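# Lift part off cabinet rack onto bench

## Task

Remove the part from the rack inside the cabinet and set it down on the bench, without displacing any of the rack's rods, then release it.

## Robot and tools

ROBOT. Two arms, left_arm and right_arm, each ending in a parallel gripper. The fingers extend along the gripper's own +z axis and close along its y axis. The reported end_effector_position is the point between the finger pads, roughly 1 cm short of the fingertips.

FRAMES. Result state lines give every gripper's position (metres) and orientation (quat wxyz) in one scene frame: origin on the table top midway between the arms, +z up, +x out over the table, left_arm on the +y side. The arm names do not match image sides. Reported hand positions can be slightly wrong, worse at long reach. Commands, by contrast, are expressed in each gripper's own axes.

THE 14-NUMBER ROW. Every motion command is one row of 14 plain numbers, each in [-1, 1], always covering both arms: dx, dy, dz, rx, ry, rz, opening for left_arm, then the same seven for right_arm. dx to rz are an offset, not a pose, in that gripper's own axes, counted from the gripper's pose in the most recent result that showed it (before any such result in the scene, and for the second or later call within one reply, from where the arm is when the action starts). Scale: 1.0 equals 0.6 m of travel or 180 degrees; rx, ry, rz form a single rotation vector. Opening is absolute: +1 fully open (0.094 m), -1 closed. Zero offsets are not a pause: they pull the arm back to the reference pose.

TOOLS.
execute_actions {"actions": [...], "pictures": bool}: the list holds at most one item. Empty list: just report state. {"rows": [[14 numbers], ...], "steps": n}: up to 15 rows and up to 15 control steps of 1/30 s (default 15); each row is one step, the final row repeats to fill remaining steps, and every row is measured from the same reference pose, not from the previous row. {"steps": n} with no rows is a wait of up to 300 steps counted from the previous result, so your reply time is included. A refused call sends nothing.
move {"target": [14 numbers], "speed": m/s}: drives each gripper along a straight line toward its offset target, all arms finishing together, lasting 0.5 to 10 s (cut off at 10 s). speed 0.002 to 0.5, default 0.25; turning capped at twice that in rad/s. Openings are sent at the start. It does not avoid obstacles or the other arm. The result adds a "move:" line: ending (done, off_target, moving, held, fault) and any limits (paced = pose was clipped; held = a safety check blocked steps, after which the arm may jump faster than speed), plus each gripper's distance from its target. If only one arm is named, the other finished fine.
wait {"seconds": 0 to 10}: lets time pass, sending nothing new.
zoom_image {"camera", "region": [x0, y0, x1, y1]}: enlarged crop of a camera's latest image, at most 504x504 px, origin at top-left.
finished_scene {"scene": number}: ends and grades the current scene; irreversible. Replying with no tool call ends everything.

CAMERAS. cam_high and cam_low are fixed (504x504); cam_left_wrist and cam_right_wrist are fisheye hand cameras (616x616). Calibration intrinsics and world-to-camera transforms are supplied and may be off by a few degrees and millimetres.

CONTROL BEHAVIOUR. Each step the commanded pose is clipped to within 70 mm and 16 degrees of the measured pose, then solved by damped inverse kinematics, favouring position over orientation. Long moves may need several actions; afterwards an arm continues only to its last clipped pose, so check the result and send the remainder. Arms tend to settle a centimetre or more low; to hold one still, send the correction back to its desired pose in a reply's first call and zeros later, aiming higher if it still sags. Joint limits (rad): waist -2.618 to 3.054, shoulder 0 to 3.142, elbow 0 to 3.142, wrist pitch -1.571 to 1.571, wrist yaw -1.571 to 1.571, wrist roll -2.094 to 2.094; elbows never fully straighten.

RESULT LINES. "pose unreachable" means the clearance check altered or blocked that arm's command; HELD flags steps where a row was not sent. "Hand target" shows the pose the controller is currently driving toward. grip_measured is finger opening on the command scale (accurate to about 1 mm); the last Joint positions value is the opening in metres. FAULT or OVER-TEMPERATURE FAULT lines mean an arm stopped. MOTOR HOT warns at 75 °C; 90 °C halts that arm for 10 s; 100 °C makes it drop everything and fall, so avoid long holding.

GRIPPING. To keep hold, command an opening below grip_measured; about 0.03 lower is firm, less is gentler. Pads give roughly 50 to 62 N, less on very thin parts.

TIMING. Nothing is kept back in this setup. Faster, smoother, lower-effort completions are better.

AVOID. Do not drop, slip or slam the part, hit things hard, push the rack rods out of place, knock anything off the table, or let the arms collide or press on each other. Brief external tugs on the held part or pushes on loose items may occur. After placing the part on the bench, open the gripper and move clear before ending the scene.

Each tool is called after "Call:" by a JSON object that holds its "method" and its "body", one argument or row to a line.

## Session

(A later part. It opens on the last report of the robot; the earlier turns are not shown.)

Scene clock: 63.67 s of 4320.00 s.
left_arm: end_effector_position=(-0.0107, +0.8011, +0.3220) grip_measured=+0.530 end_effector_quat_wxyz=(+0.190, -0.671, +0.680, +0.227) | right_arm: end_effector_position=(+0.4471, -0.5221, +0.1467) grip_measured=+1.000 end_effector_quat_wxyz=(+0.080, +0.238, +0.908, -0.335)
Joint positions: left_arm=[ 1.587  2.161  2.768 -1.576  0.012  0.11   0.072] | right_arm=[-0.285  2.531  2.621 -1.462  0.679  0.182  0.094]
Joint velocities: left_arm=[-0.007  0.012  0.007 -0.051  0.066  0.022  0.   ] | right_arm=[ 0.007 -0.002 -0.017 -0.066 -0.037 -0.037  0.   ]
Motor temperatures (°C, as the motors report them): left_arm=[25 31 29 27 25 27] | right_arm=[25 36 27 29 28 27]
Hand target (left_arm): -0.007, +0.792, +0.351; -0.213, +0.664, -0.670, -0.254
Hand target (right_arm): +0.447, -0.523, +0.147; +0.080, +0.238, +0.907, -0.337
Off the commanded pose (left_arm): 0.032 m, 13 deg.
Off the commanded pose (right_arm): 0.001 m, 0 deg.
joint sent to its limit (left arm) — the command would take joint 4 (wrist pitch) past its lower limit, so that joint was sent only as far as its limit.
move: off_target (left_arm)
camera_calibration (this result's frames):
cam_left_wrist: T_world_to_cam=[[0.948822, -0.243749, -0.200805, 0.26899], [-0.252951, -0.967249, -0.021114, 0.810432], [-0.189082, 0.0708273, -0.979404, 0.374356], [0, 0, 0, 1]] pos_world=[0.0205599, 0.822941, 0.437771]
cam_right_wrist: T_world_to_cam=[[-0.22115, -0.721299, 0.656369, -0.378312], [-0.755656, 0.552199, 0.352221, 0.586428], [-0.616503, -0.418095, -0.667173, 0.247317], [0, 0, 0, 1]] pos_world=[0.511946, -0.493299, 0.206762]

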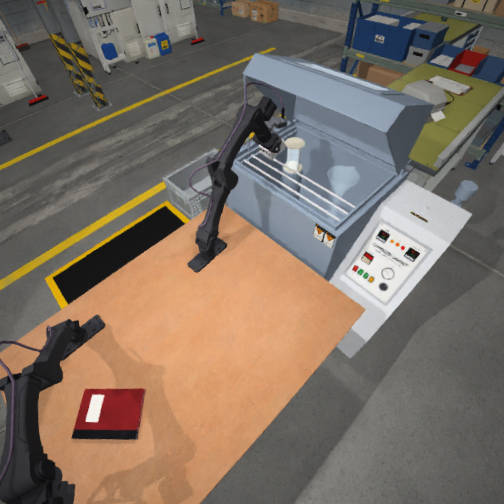

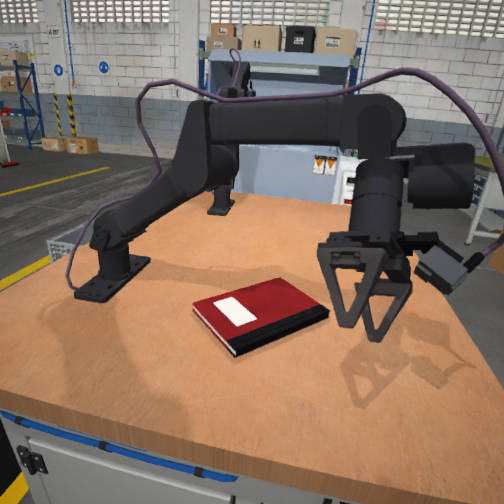

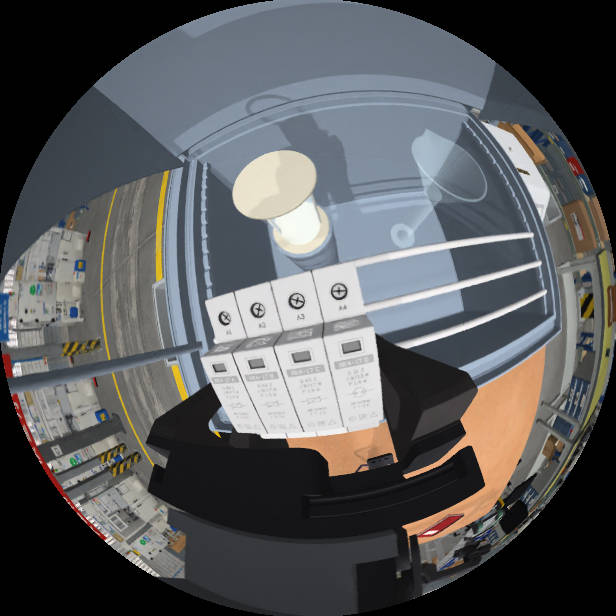

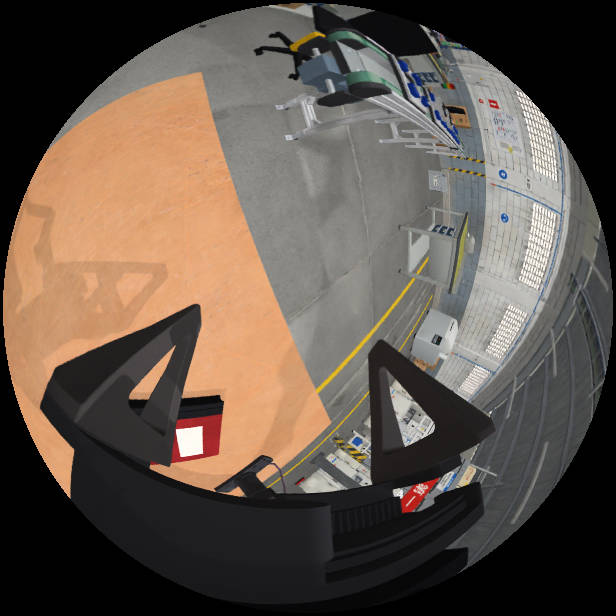

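Call:
{"method": "move", "body": {
  "target": [0.03,0,-0.27,0,-0.09,0,0.45,0,0,0,0,0,0,1],
  "speed": 0.15
}}

Call:
{"method": "move", "body": {
  "target": [0.3,0,-0.25,0,0,0,0.45,0,0,0,0,0,0,1],
  "speed": 0.15
}}

Scene clock: 69.87 s of 4320.00 s.
left_arm: end_effector_position=(-0.0028, +0.6968, +0.4185) grip_measured=+0.530 end_effector_quat_wxyz=(+0.252, -0.649, +0.658, +0.287) | right_arm: end_effector_position=(+0.4474, -0.5213, +0.1461) grip_measured=+1.000 end_effector_quat_wxyz=(+0.081, +0.238, +0.909, -0.332)
Joint positions: left_arm=[ 1.612  1.738  2.524 -1.573  0.049  0.12   0.072] | right_arm=[-0.285  2.531  2.621 -1.462  0.673  0.182  0.094]
Joint velocities: left_arm=[ 0.002 -0.002 -0.002 -0.037  0.022 -0.037  0.   ] | right_arm=[ 0.017 -0.027 -0.007  0.051  0.037 -0.022  0.   ]
Motor temperatures (°C, as the motors report them): left_arm=[25 32 29 28 25 27] | right_arm=[25 36 27 29 28 27]
Hand target (left_arm): -0.002, +0.693, +0.446; -0.284, +0.631, -0.647, -0.320
Hand target (right_arm): +0.447, -0.522, +0.147; +0.080, +0.238, +0.908, -0.335
Off the commanded pose (left_arm): 0.027 m, 6 deg.
Off the commanded pose (right_arm): 0.001 m, 0 deg.
After step 90, 1.67 s passed at rest.
move: off_target (left_arm)
camera_calibration (this result's frames):
cam_left_wrist: T_world_to_cam=[[0.947956, -0.209006, -0.240199, 0.247777], [-0.258455, -0.945698, -0.197119, 0.77223], [-0.185957, 0.248941, -0.950499, 0.341506], [0, 0, 0, 1]] pos_world=[0.0282104, 0.697069, 0.536338]
cam_right_wrist: T_world_to_cam=[[-0.221277, -0.725096, 0.652129, -0.378601], [-0.756784, 0.549432, 0.354121, 0.585273], [-0.615072, -0.415162, -0.670318, 0.248756], [0, 0, 0, 1]] pos_world=[0.512153, -0.492816, 0.206385]

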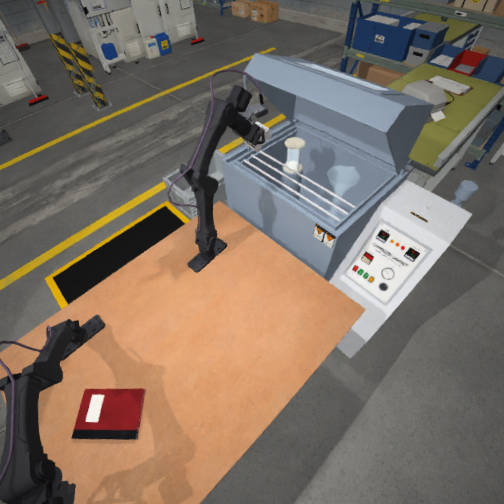

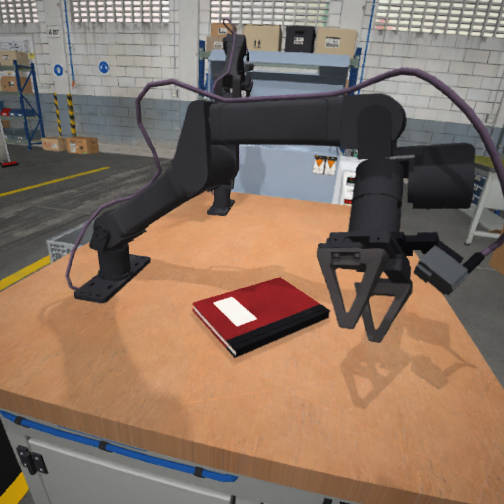

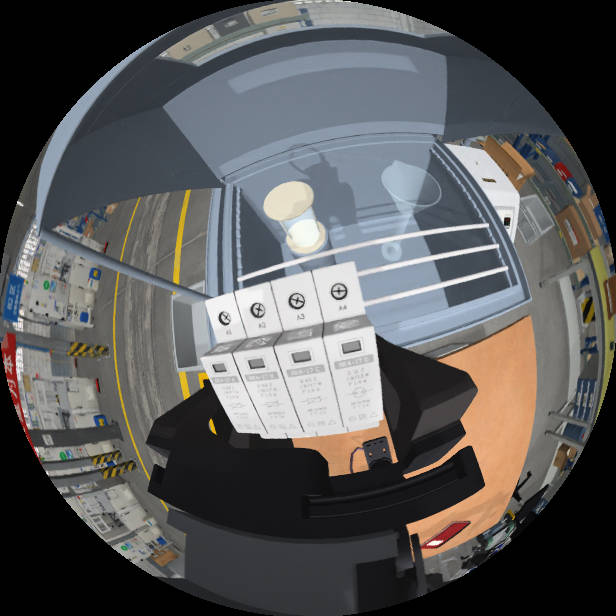

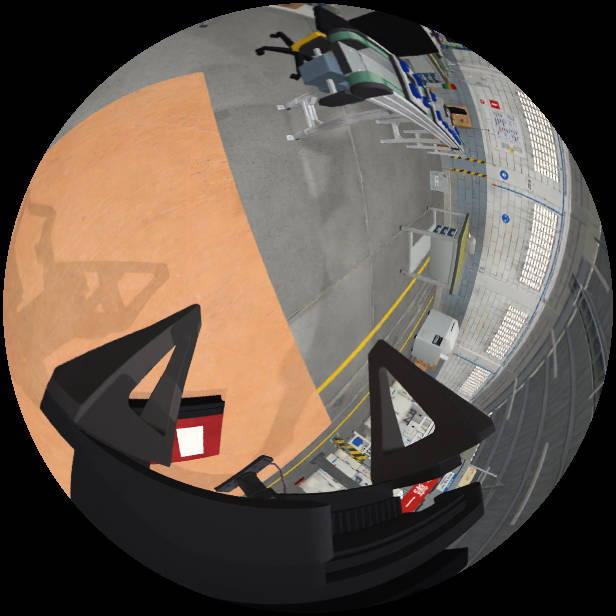

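Scene clock: 71.90 s of 4320.00 s.
left_arm: end_effector_position=(+0.0003, +0.4681, +0.3971) grip_measured=+0.530 end_effector_quat_wxyz=(-0.235, +0.643, -0.624, -0.377) | right_arm: end_effector_position=(+0.4477, -0.5206, +0.1455) grip_measured=+1.000 end_effector_quat_wxyz=(+0.081, +0.238, +0.910, -0.329)
Joint positions: left_arm=[ 1.883  0.849  1.767 -1.575  0.122  0.306  0.072] | right_arm=[-0.285  2.531  2.621 -1.462  0.667  0.182  0.094]
Joint velocities: left_arm=[-0.076  0.012 -0.012 -0.022 -0.154 -0.081 -0.   ] | right_arm=[-0.012 -0.007  0.007  0.051 -0.081 -0.022  0.   ]
Motor temperatures (°C, as the motors report them): left_arm=[25 32 29 28 25 27] | right_arm=[25 36 27 29 28 27]
Hand target (left_arm): +0.000, +0.464, +0.399; -0.237, +0.647, -0.616, -0.381
Hand target (right_arm): +0.447, -0.521, +0.146; +0.081, +0.238, +0.909, -0.332
Off the commanded pose (left_arm): 0.005 m, 11 deg.
Off the commanded pose (right_arm): 0.001 m, 0 deg.
joint sent to its limit (left arm) — the command would take joint 4 (wrist pitch) past its lower limit, so that joint was sent only as far as its limit.
move: off_target (left_arm)
camera_calibration (this result's frames):
cam_left_wrist: T_world_to_cam=[[0.922372, -0.0859862, -0.376611, 0.188436], [-0.201965, -0.938399, -0.280389, 0.582192], [-0.329302, 0.334685, -0.882919, 0.311752], [0, 0, 0, 1]] pos_world=[0.0464352, 0.458192, 0.50946]
cam_right_wrist: T_world_to_cam=[[-0.221393, -0.72887, 0.647868, -0.37888], [-0.757912, 0.546654, 0.356004, 0.584116], [-0.613641, -0.41221, -0.673445, 0.250198], [0, 0, 0, 1]] pos_world=[0.512359, -0.49233, 0.206011]

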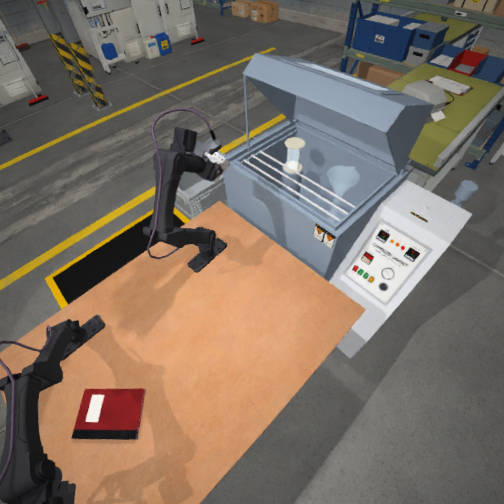

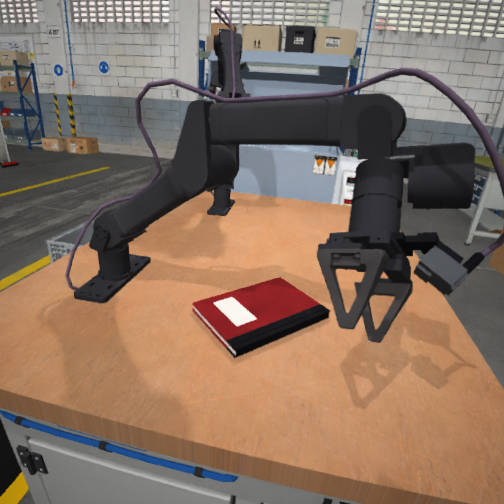

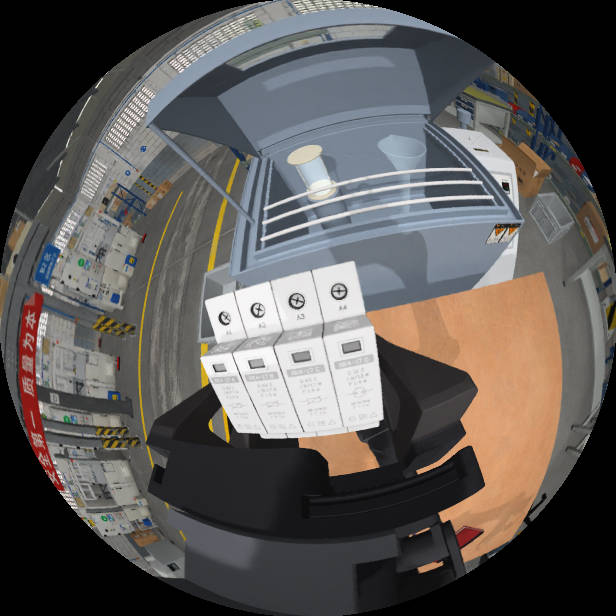

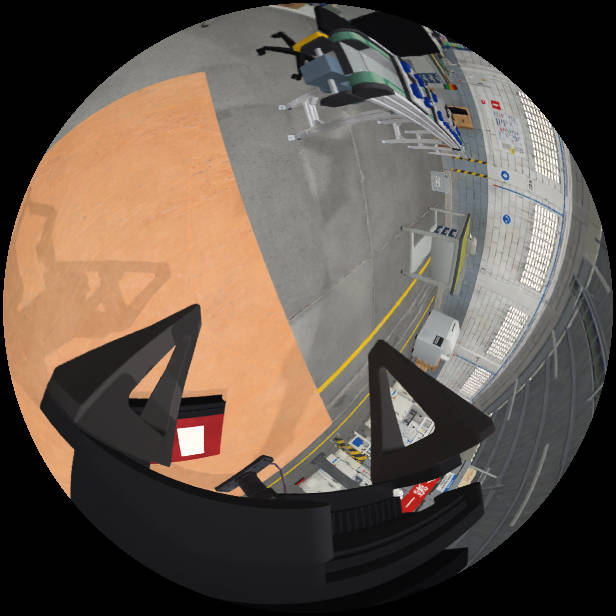

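Call:
{"method": "move", "body": {
  "target": [0.278,-0.57,0.035,0.352,0.084,0.405,0.45,0,0,0,0,0,0,1],
  "speed": 0.2
}}

Scene clock: 84.43 s of 4320.00 s.
left_arm: end_effector_position=(+0.3011, +0.4152, +0.1833) grip_measured=+0.527 end_effector_quat_wxyz=(+0.146, -0.011, +0.989, -0.012) | right_arm: end_effector_position=(+0.4480, -0.5198, +0.1448) grip_measured=+1.000 end_effector_quat_wxyz=(+0.081, +0.237, +0.911, -0.327)
Joint positions: left_arm=[ 0.31   1.361  1.299 -1.244  0.131  0.356  0.072] | right_arm=[-0.285  2.531  2.621 -1.462  0.662  0.182  0.094]
Joint velocities: left_arm=[-0.017 -0.007 -0.002 -0.081  0.007  0.11   0.   ] | right_arm=[-0.002 -0.017 -0.007 -0.007  0.007  0.022  0.   ]
Motor temperatures (°C, as the motors report them): left_arm=[25 29 29 29 25 27] | right_arm=[25 37 27 29 28 27]
Hand target (left_arm): +0.317, +0.419, +0.202; +0.194, -0.004, +0.981, -0.007
Hand target (right_arm): +0.448, -0.521, +0.145; +0.081, +0.238, +0.910, -0.329
Off the commanded pose (left_arm): 0.024 m, 5 deg.
Off the commanded pose (right_arm): 0.001 m, 0 deg.
After step 90, 4.73 s passed at rest.
move: off_target (left_arm)
camera_calibration (this result's frames):
cam_left_wrist: T_world_to_cam=[[-0.263599, -0.963664, -0.0432019, 0.486395], [-0.93651, 0.244922, 0.250925, 0.165799], [-0.231226, 0.106602, -0.967042, 0.320338], [0, 0, 0, 1]] pos_world=[0.357556, 0.393965, 0.289191]
cam_right_wrist: T_world_to_cam=[[-0.221499, -0.732621, 0.643587, -0.379148], [-0.759039, 0.543865, 0.35787, 0.58296], [-0.612208, -0.40924, -0.676554, 0.251642], [0, 0, 0, 1]] pos_world=[0.512566, -0.491842, 0.20564]

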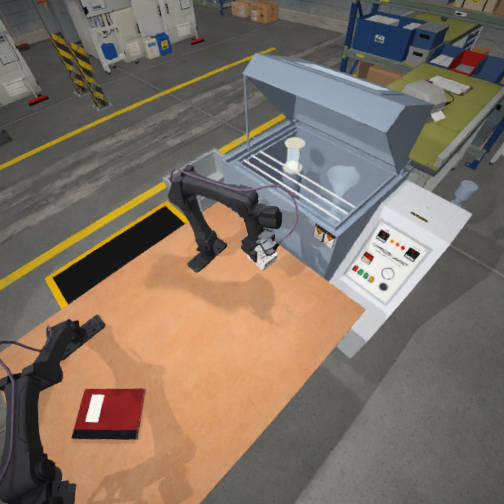

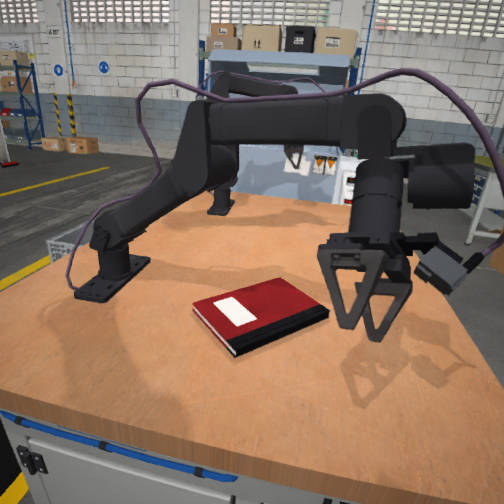

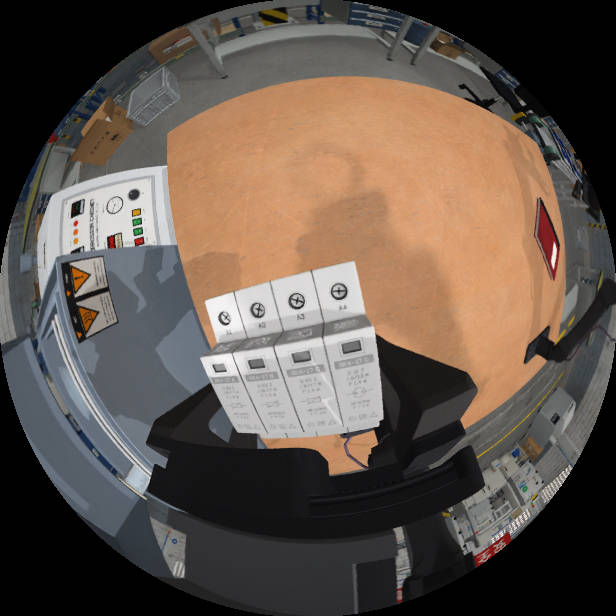

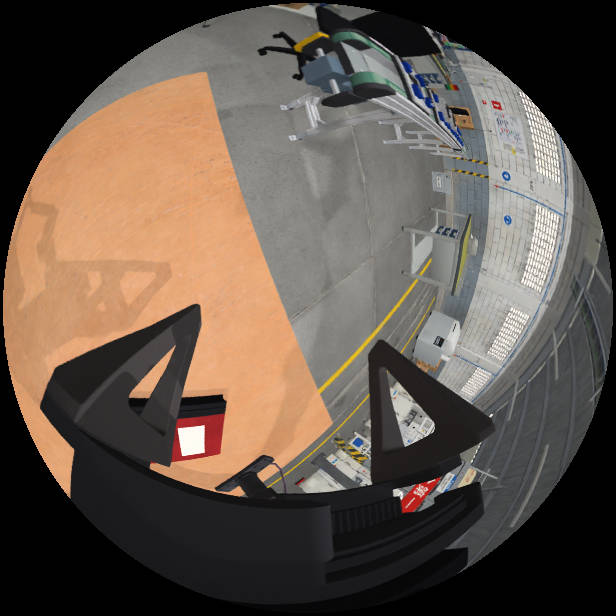

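Call:
{"method": "move", "body": {
  "target": [0.06,-0.14,0.195,0,-0.025,0,0.45,0,0,0,0,0,0,1],
  "speed": 0.1
}}

Scene clock: 89.40 s of 4320.00 s.
left_arm: end_effector_position=(+0.2864, +0.3283, +0.0509) grip_measured=+0.527 end_effector_quat_wxyz=(+0.143, -0.011, +0.990, -0.017) | right_arm: end_effector_position=(+0.4483, -0.5191, +0.1443) grip_measured=+1.000 end_effector_quat_wxyz=(+0.081, +0.237, +0.912, -0.324)
Joint positions: left_arm=[-0.065  1.269  0.7   -0.716  0.037 -0.008  0.072] | right_arm=[-0.285  2.531  2.621 -1.462  0.656  0.182  0.094]
Joint velocities: left_arm=[ 0.002 -0.017 -0.017  0.007 -0.066  0.037  0.   ] | right_arm=[-0.007 -0.017  0.007 -0.081 -0.037  0.051  0.   ]
Motor temperatures (°C, as the motors report them): left_arm=[25 29 29 29 25 27] | right_arm=[25 37 27 30 28 27]
Hand target (left_arm): +0.302, +0.328, +0.064; +0.184, -0.012, +0.983, -0.016
Hand target (right_arm): +0.448, -0.520, +0.145; +0.081, +0.237, +0.911, -0.327
Off the commanded pose (left_arm): 0.020 m, 5 deg.
Off the commanded pose (right_arm): 0.001 m, 0 deg.
move: off_target (left_arm)
camera_calibration (this result's frames):
cam_left_wrist: T_world_to_cam=[[-0.264865, -0.9638, -0.0305808, 0.392798], [-0.934327, 0.248664, 0.255342, 0.204448], [-0.238494, 0.0962036, -0.966367, 0.2036], [0, 0, 0, 1]] pos_world=[0.343617, 0.308153, 0.15656]
cam_right_wrist: T_world_to_cam=[[-0.221588, -0.736101, 0.639573, -0.379389], [-0.76009, 0.541251, 0.359597, 0.581881], [-0.610869, -0.406451, -0.679439, 0.252991], [0, 0, 0, 1]] pos_world=[0.512758, -0.491384, 0.205296]

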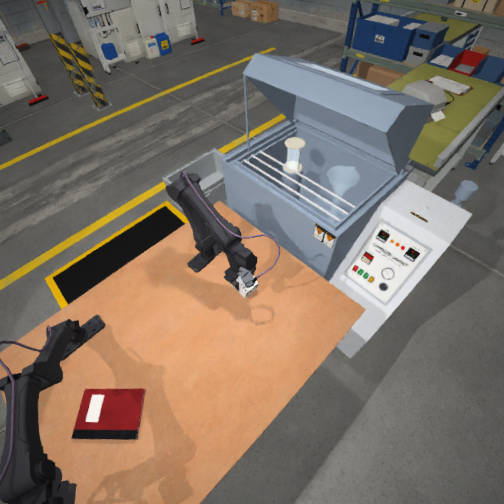

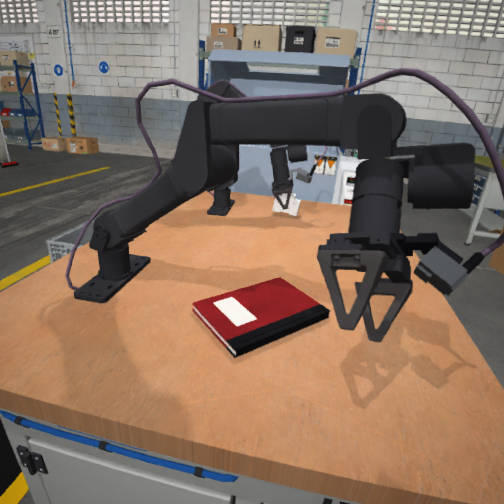

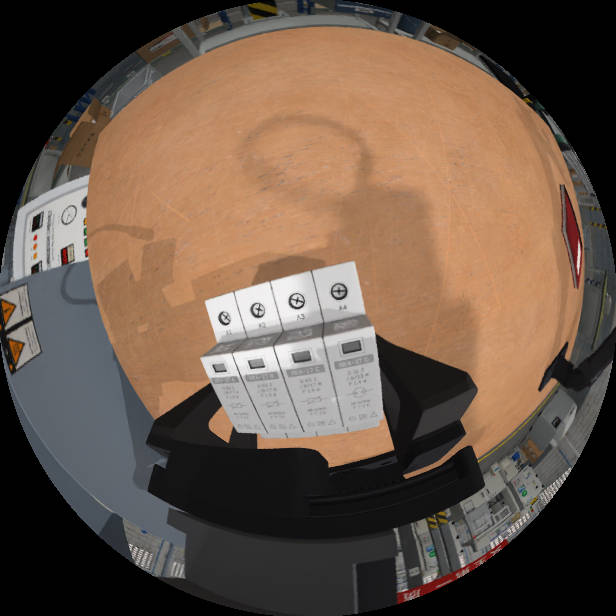

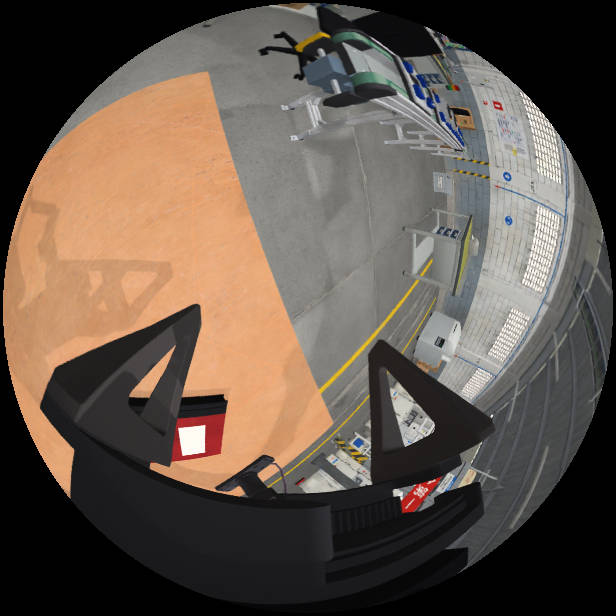

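Call:
{"method": "move", "body": {
  "target": [0,0,0.025,0,-0.04,0,0.45,0,0,0,0,0,0,1],
  "speed": 0.03
}}

Call:
{"method": "execute_actions", "body": {
  "actions": [
    {"rows":[[0,0,0,0,0,0,1,0,0,0,0,0,0,1]],"steps":15}
  ],
  "pictures": false
}}

Call:
{"method": "move", "body": {
  "target": [0,0,-0.15,0,0,0,1,0,0,0,0,0,0,1]
}}

Scene clock: 94.93 s of 4320.00 s.
left_arm: end_effector_position=(+0.2841, +0.3299, +0.0352) grip_measured=+0.527 end_effector_quat_wxyz=(+0.182, -0.012, +0.983, -0.013) | right_arm: end_effector_position=(+0.4487, -0.5184, +0.1437) grip_measured=+1.000 end_effector_quat_wxyz=(+0.081, +0.237, +0.913, -0.322)
Joint positions: left_arm=[-0.065  1.21   0.569 -0.563  0.028 -0.009  0.072] | right_arm=[-0.285  2.531  2.621 -1.462  0.651  0.182  0.094]
Joint velocities: left_arm=[ 0.012 -0.002 -0.007  0.022  0.007 -0.037 -0.001] | right_arm=[ 0.002 -0.002 -0.012 -0.007  0.007  0.007  0.   ]
Motor temperatures (°C, as the motors report them): left_arm=[25 29 29 29 25 27] | right_arm=[25 37 27 30 28 27]
Hand target (left_arm): +0.290, +0.328, +0.037; +0.204, -0.012, +0.979, -0.017
Hand target (right_arm): +0.448, -0.519, +0.144; +0.081, +0.237, +0.912, -0.324
Off the commanded pose (left_arm): 0.007 m, 3 deg.
Off the commanded pose (right_arm): 0.001 m, 0 deg.
After step 90, 0.23 s passed at rest.
move: off_target (left_arm)
camera_calibration (this result's frames):
cam_left_wrist: T_world_to_cam=[[-0.257649, -0.964294, -0.0612654, 0.392437], [-0.952792, 0.243011, 0.182026, 0.215607], [-0.160638, 0.105272, -0.981383, 0.163216], [0, 0, 0, 1]] pos_world=[0.332759, 0.308848, 0.144974]
cam_right_wrist: T_world_to_cam=[[-0.221669, -0.739561, 0.635541, -0.379621], [-0.761142, 0.538627, 0.361309, 0.580802], [-0.60953, -0.403646, -0.682308, 0.254342], [0, 0, 0, 1]] pos_world=[0.512951, -0.490925, 0.204955]

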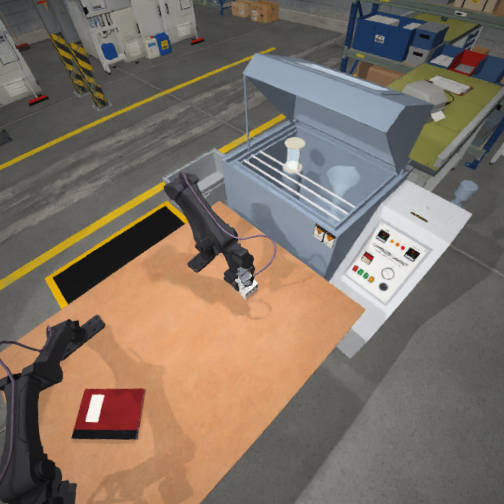

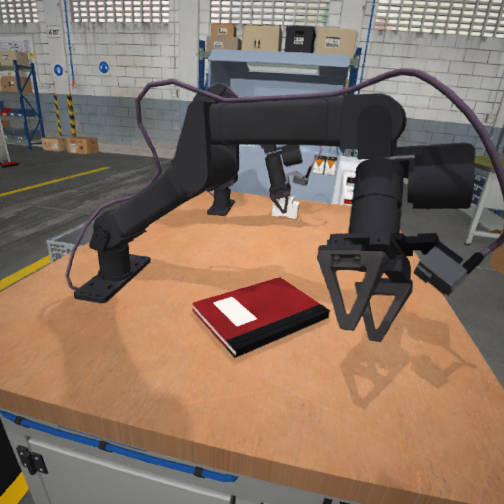

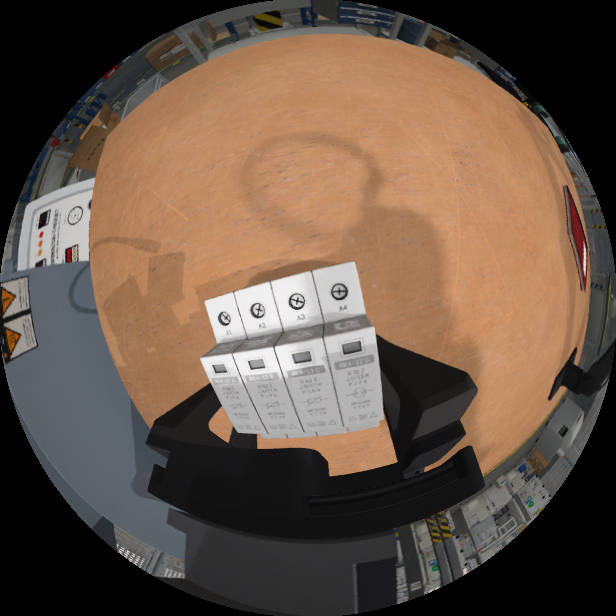

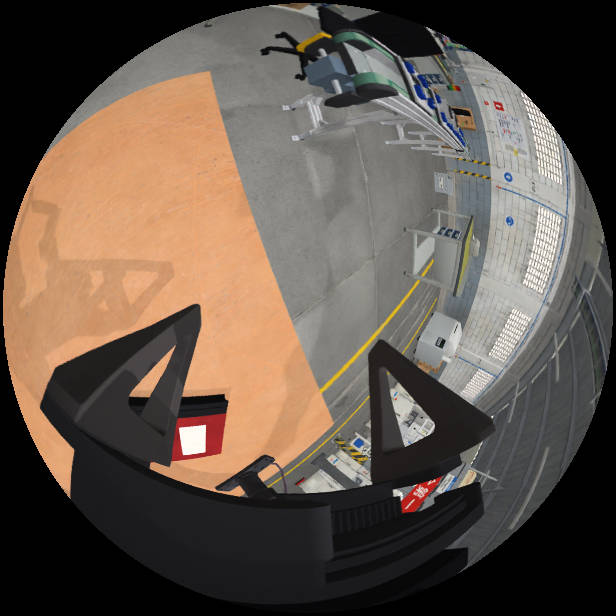

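Scene clock: 95.43 s of 4320.00 s.
left_arm: end_effector_position=(+0.2841, +0.3299, +0.0352) grip_measured=+1.000 end_effector_quat_wxyz=(+0.182, -0.012, +0.983, -0.013) | right_arm: end_effector_position=(+0.4489, -0.5178, +0.1432) grip_measured=+1.000 end_effector_quat_wxyz=(+0.082, +0.237, +0.914, -0.319)
Joint positions: left_arm=[-0.065  1.21   0.569 -0.563  0.028 -0.009  0.094] | right_arm=[-0.285  2.531  2.621 -1.462  0.646  0.182  0.094]
Joint velocities: left_arm=[-0.007 -0.012 -0.002 -0.037 -0.007 -0.007  0.   ] | right_arm=[ 0.027  0.017  0.002 -0.066 -0.066 -0.022  0.   ]
Motor temperatures (°C, as the motors report them): left_arm=[25 29 29 29 25 27] | right_arm=[25 37 27 30 28 27]
Hand target (left_arm): +0.284, +0.330, +0.035; +0.182, -0.012, +0.983, -0.013
Hand target (right_arm): +0.449, -0.518, +0.144; +0.081, +0.237, +0.913, -0.322
Off the commanded pose (left_arm): 0.000 m, 0 deg.
Off the commanded pose (right_arm): 0.001 m, 0 deg.
Steps of this call (steps 1 to 15: all 15 steps of this action). Readings (end_effector_position):
1: left_arm (+0.2841, +0.3299, +0.0352) | right_arm (+0.4487, -0.5183, +0.1436)
2: left_arm (+0.2841, +0.3299, +0.0352) | right_arm (+0.4487, -0.5182, +0.1435)
4: left_arm (+0.2841, +0.3299, +0.0352) | right_arm (+0.4488, -0.5180, +0.1434)
8: left_arm (+0.2841, +0.3299, +0.0352) | right_arm (+0.4489, -0.5179, +0.1433)
15: the state above

Scene clock: 96.83 s of 4320.00 s.
left_arm: end_effector_position=(+0.2516, +0.3301, +0.1113) grip_measured=+1.000 end_effector_quat_wxyz=(+0.173, -0.012, +0.985, -0.012) | right_arm: end_effector_position=(+0.4492, -0.5171, +0.1426) grip_measured=+1.000 end_effector_quat_wxyz=(+0.082, +0.237, +0.915, -0.317)
Joint positions: left_arm=[-0.061  1.005  0.778 -0.996  0.028 -0.006  0.094] | right_arm=[-0.285  2.531  2.621 -1.462  0.641  0.182  0.094]
Joint velocities: left_arm=[-0.007  0.007 -0.022 -0.022  0.022  0.022  0.   ] | right_arm=[ 0.012  0.002 -0.007 -0.022 -0.066  0.007  0.   ]
Motor temperatures (°C, as the motors report them): left_arm=[25 29 29 29 25 27] | right_arm=[25 37 27 30 28 27]
Hand target (left_arm): +0.251, +0.331, +0.120; +0.182, -0.011, +0.983, -0.012
Hand target (right_arm): +0.449, -0.518, +0.143; +0.082, +0.237, +0.914, -0.319
Off the commanded pose (left_arm): 0.008 m, 1 deg.
Off the commanded pose (right_arm): 0.001 m, 0 deg.
move: done
camera_calibration (this result's frames):
cam_left_wrist: T_world_to_cam=[[-0.257462, -0.964601, -0.0570752, 0.388472], [-0.949628, 0.24166, 0.199516, 0.168473], [-0.178661, 0.105568, -0.978231, 0.236696], [0, 0, 0, 1]] pos_world=[0.302292, 0.30902, 0.220103]
cam_right_wrist: T_world_to_cam=[[-0.221798, -0.746176, 0.627716, -0.380042], [-0.763167, 0.53354, 0.364569, 0.57872], [-0.606944, -0.398191, -0.687795, 0.256951], [0, 0, 0, 1]] pos_world=[0.513323, -0.490033, 0.204304]

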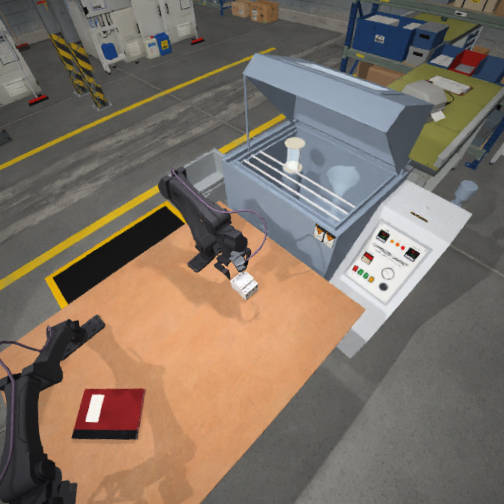

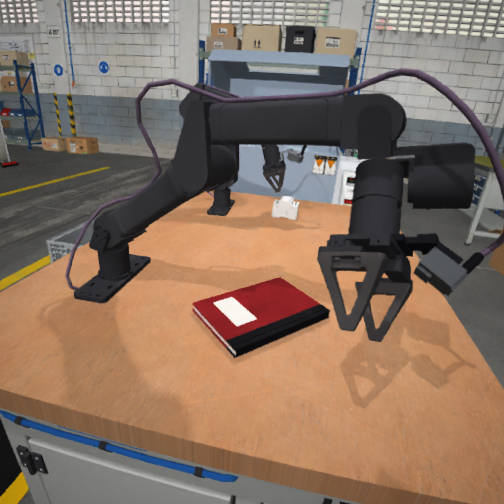

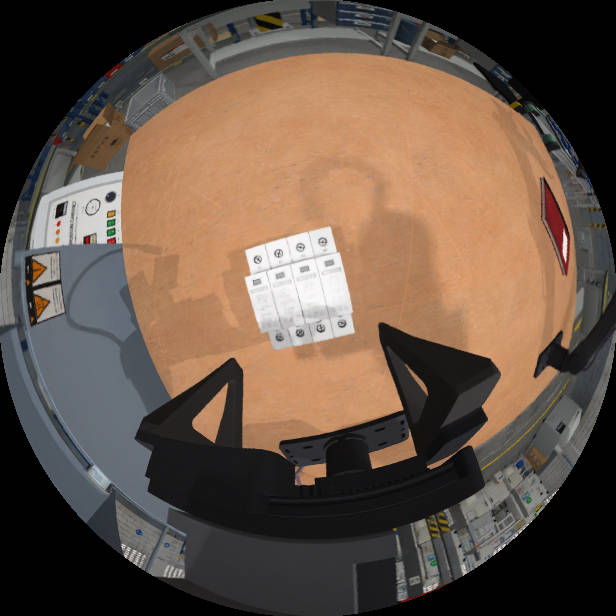

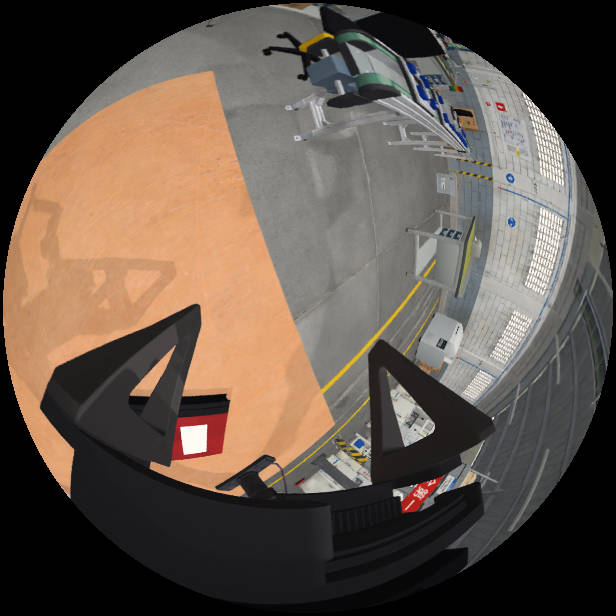

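Call:
{"method": "finished_scene", "body": {
  "scene": 1
}}

The scene is finished: the task was done.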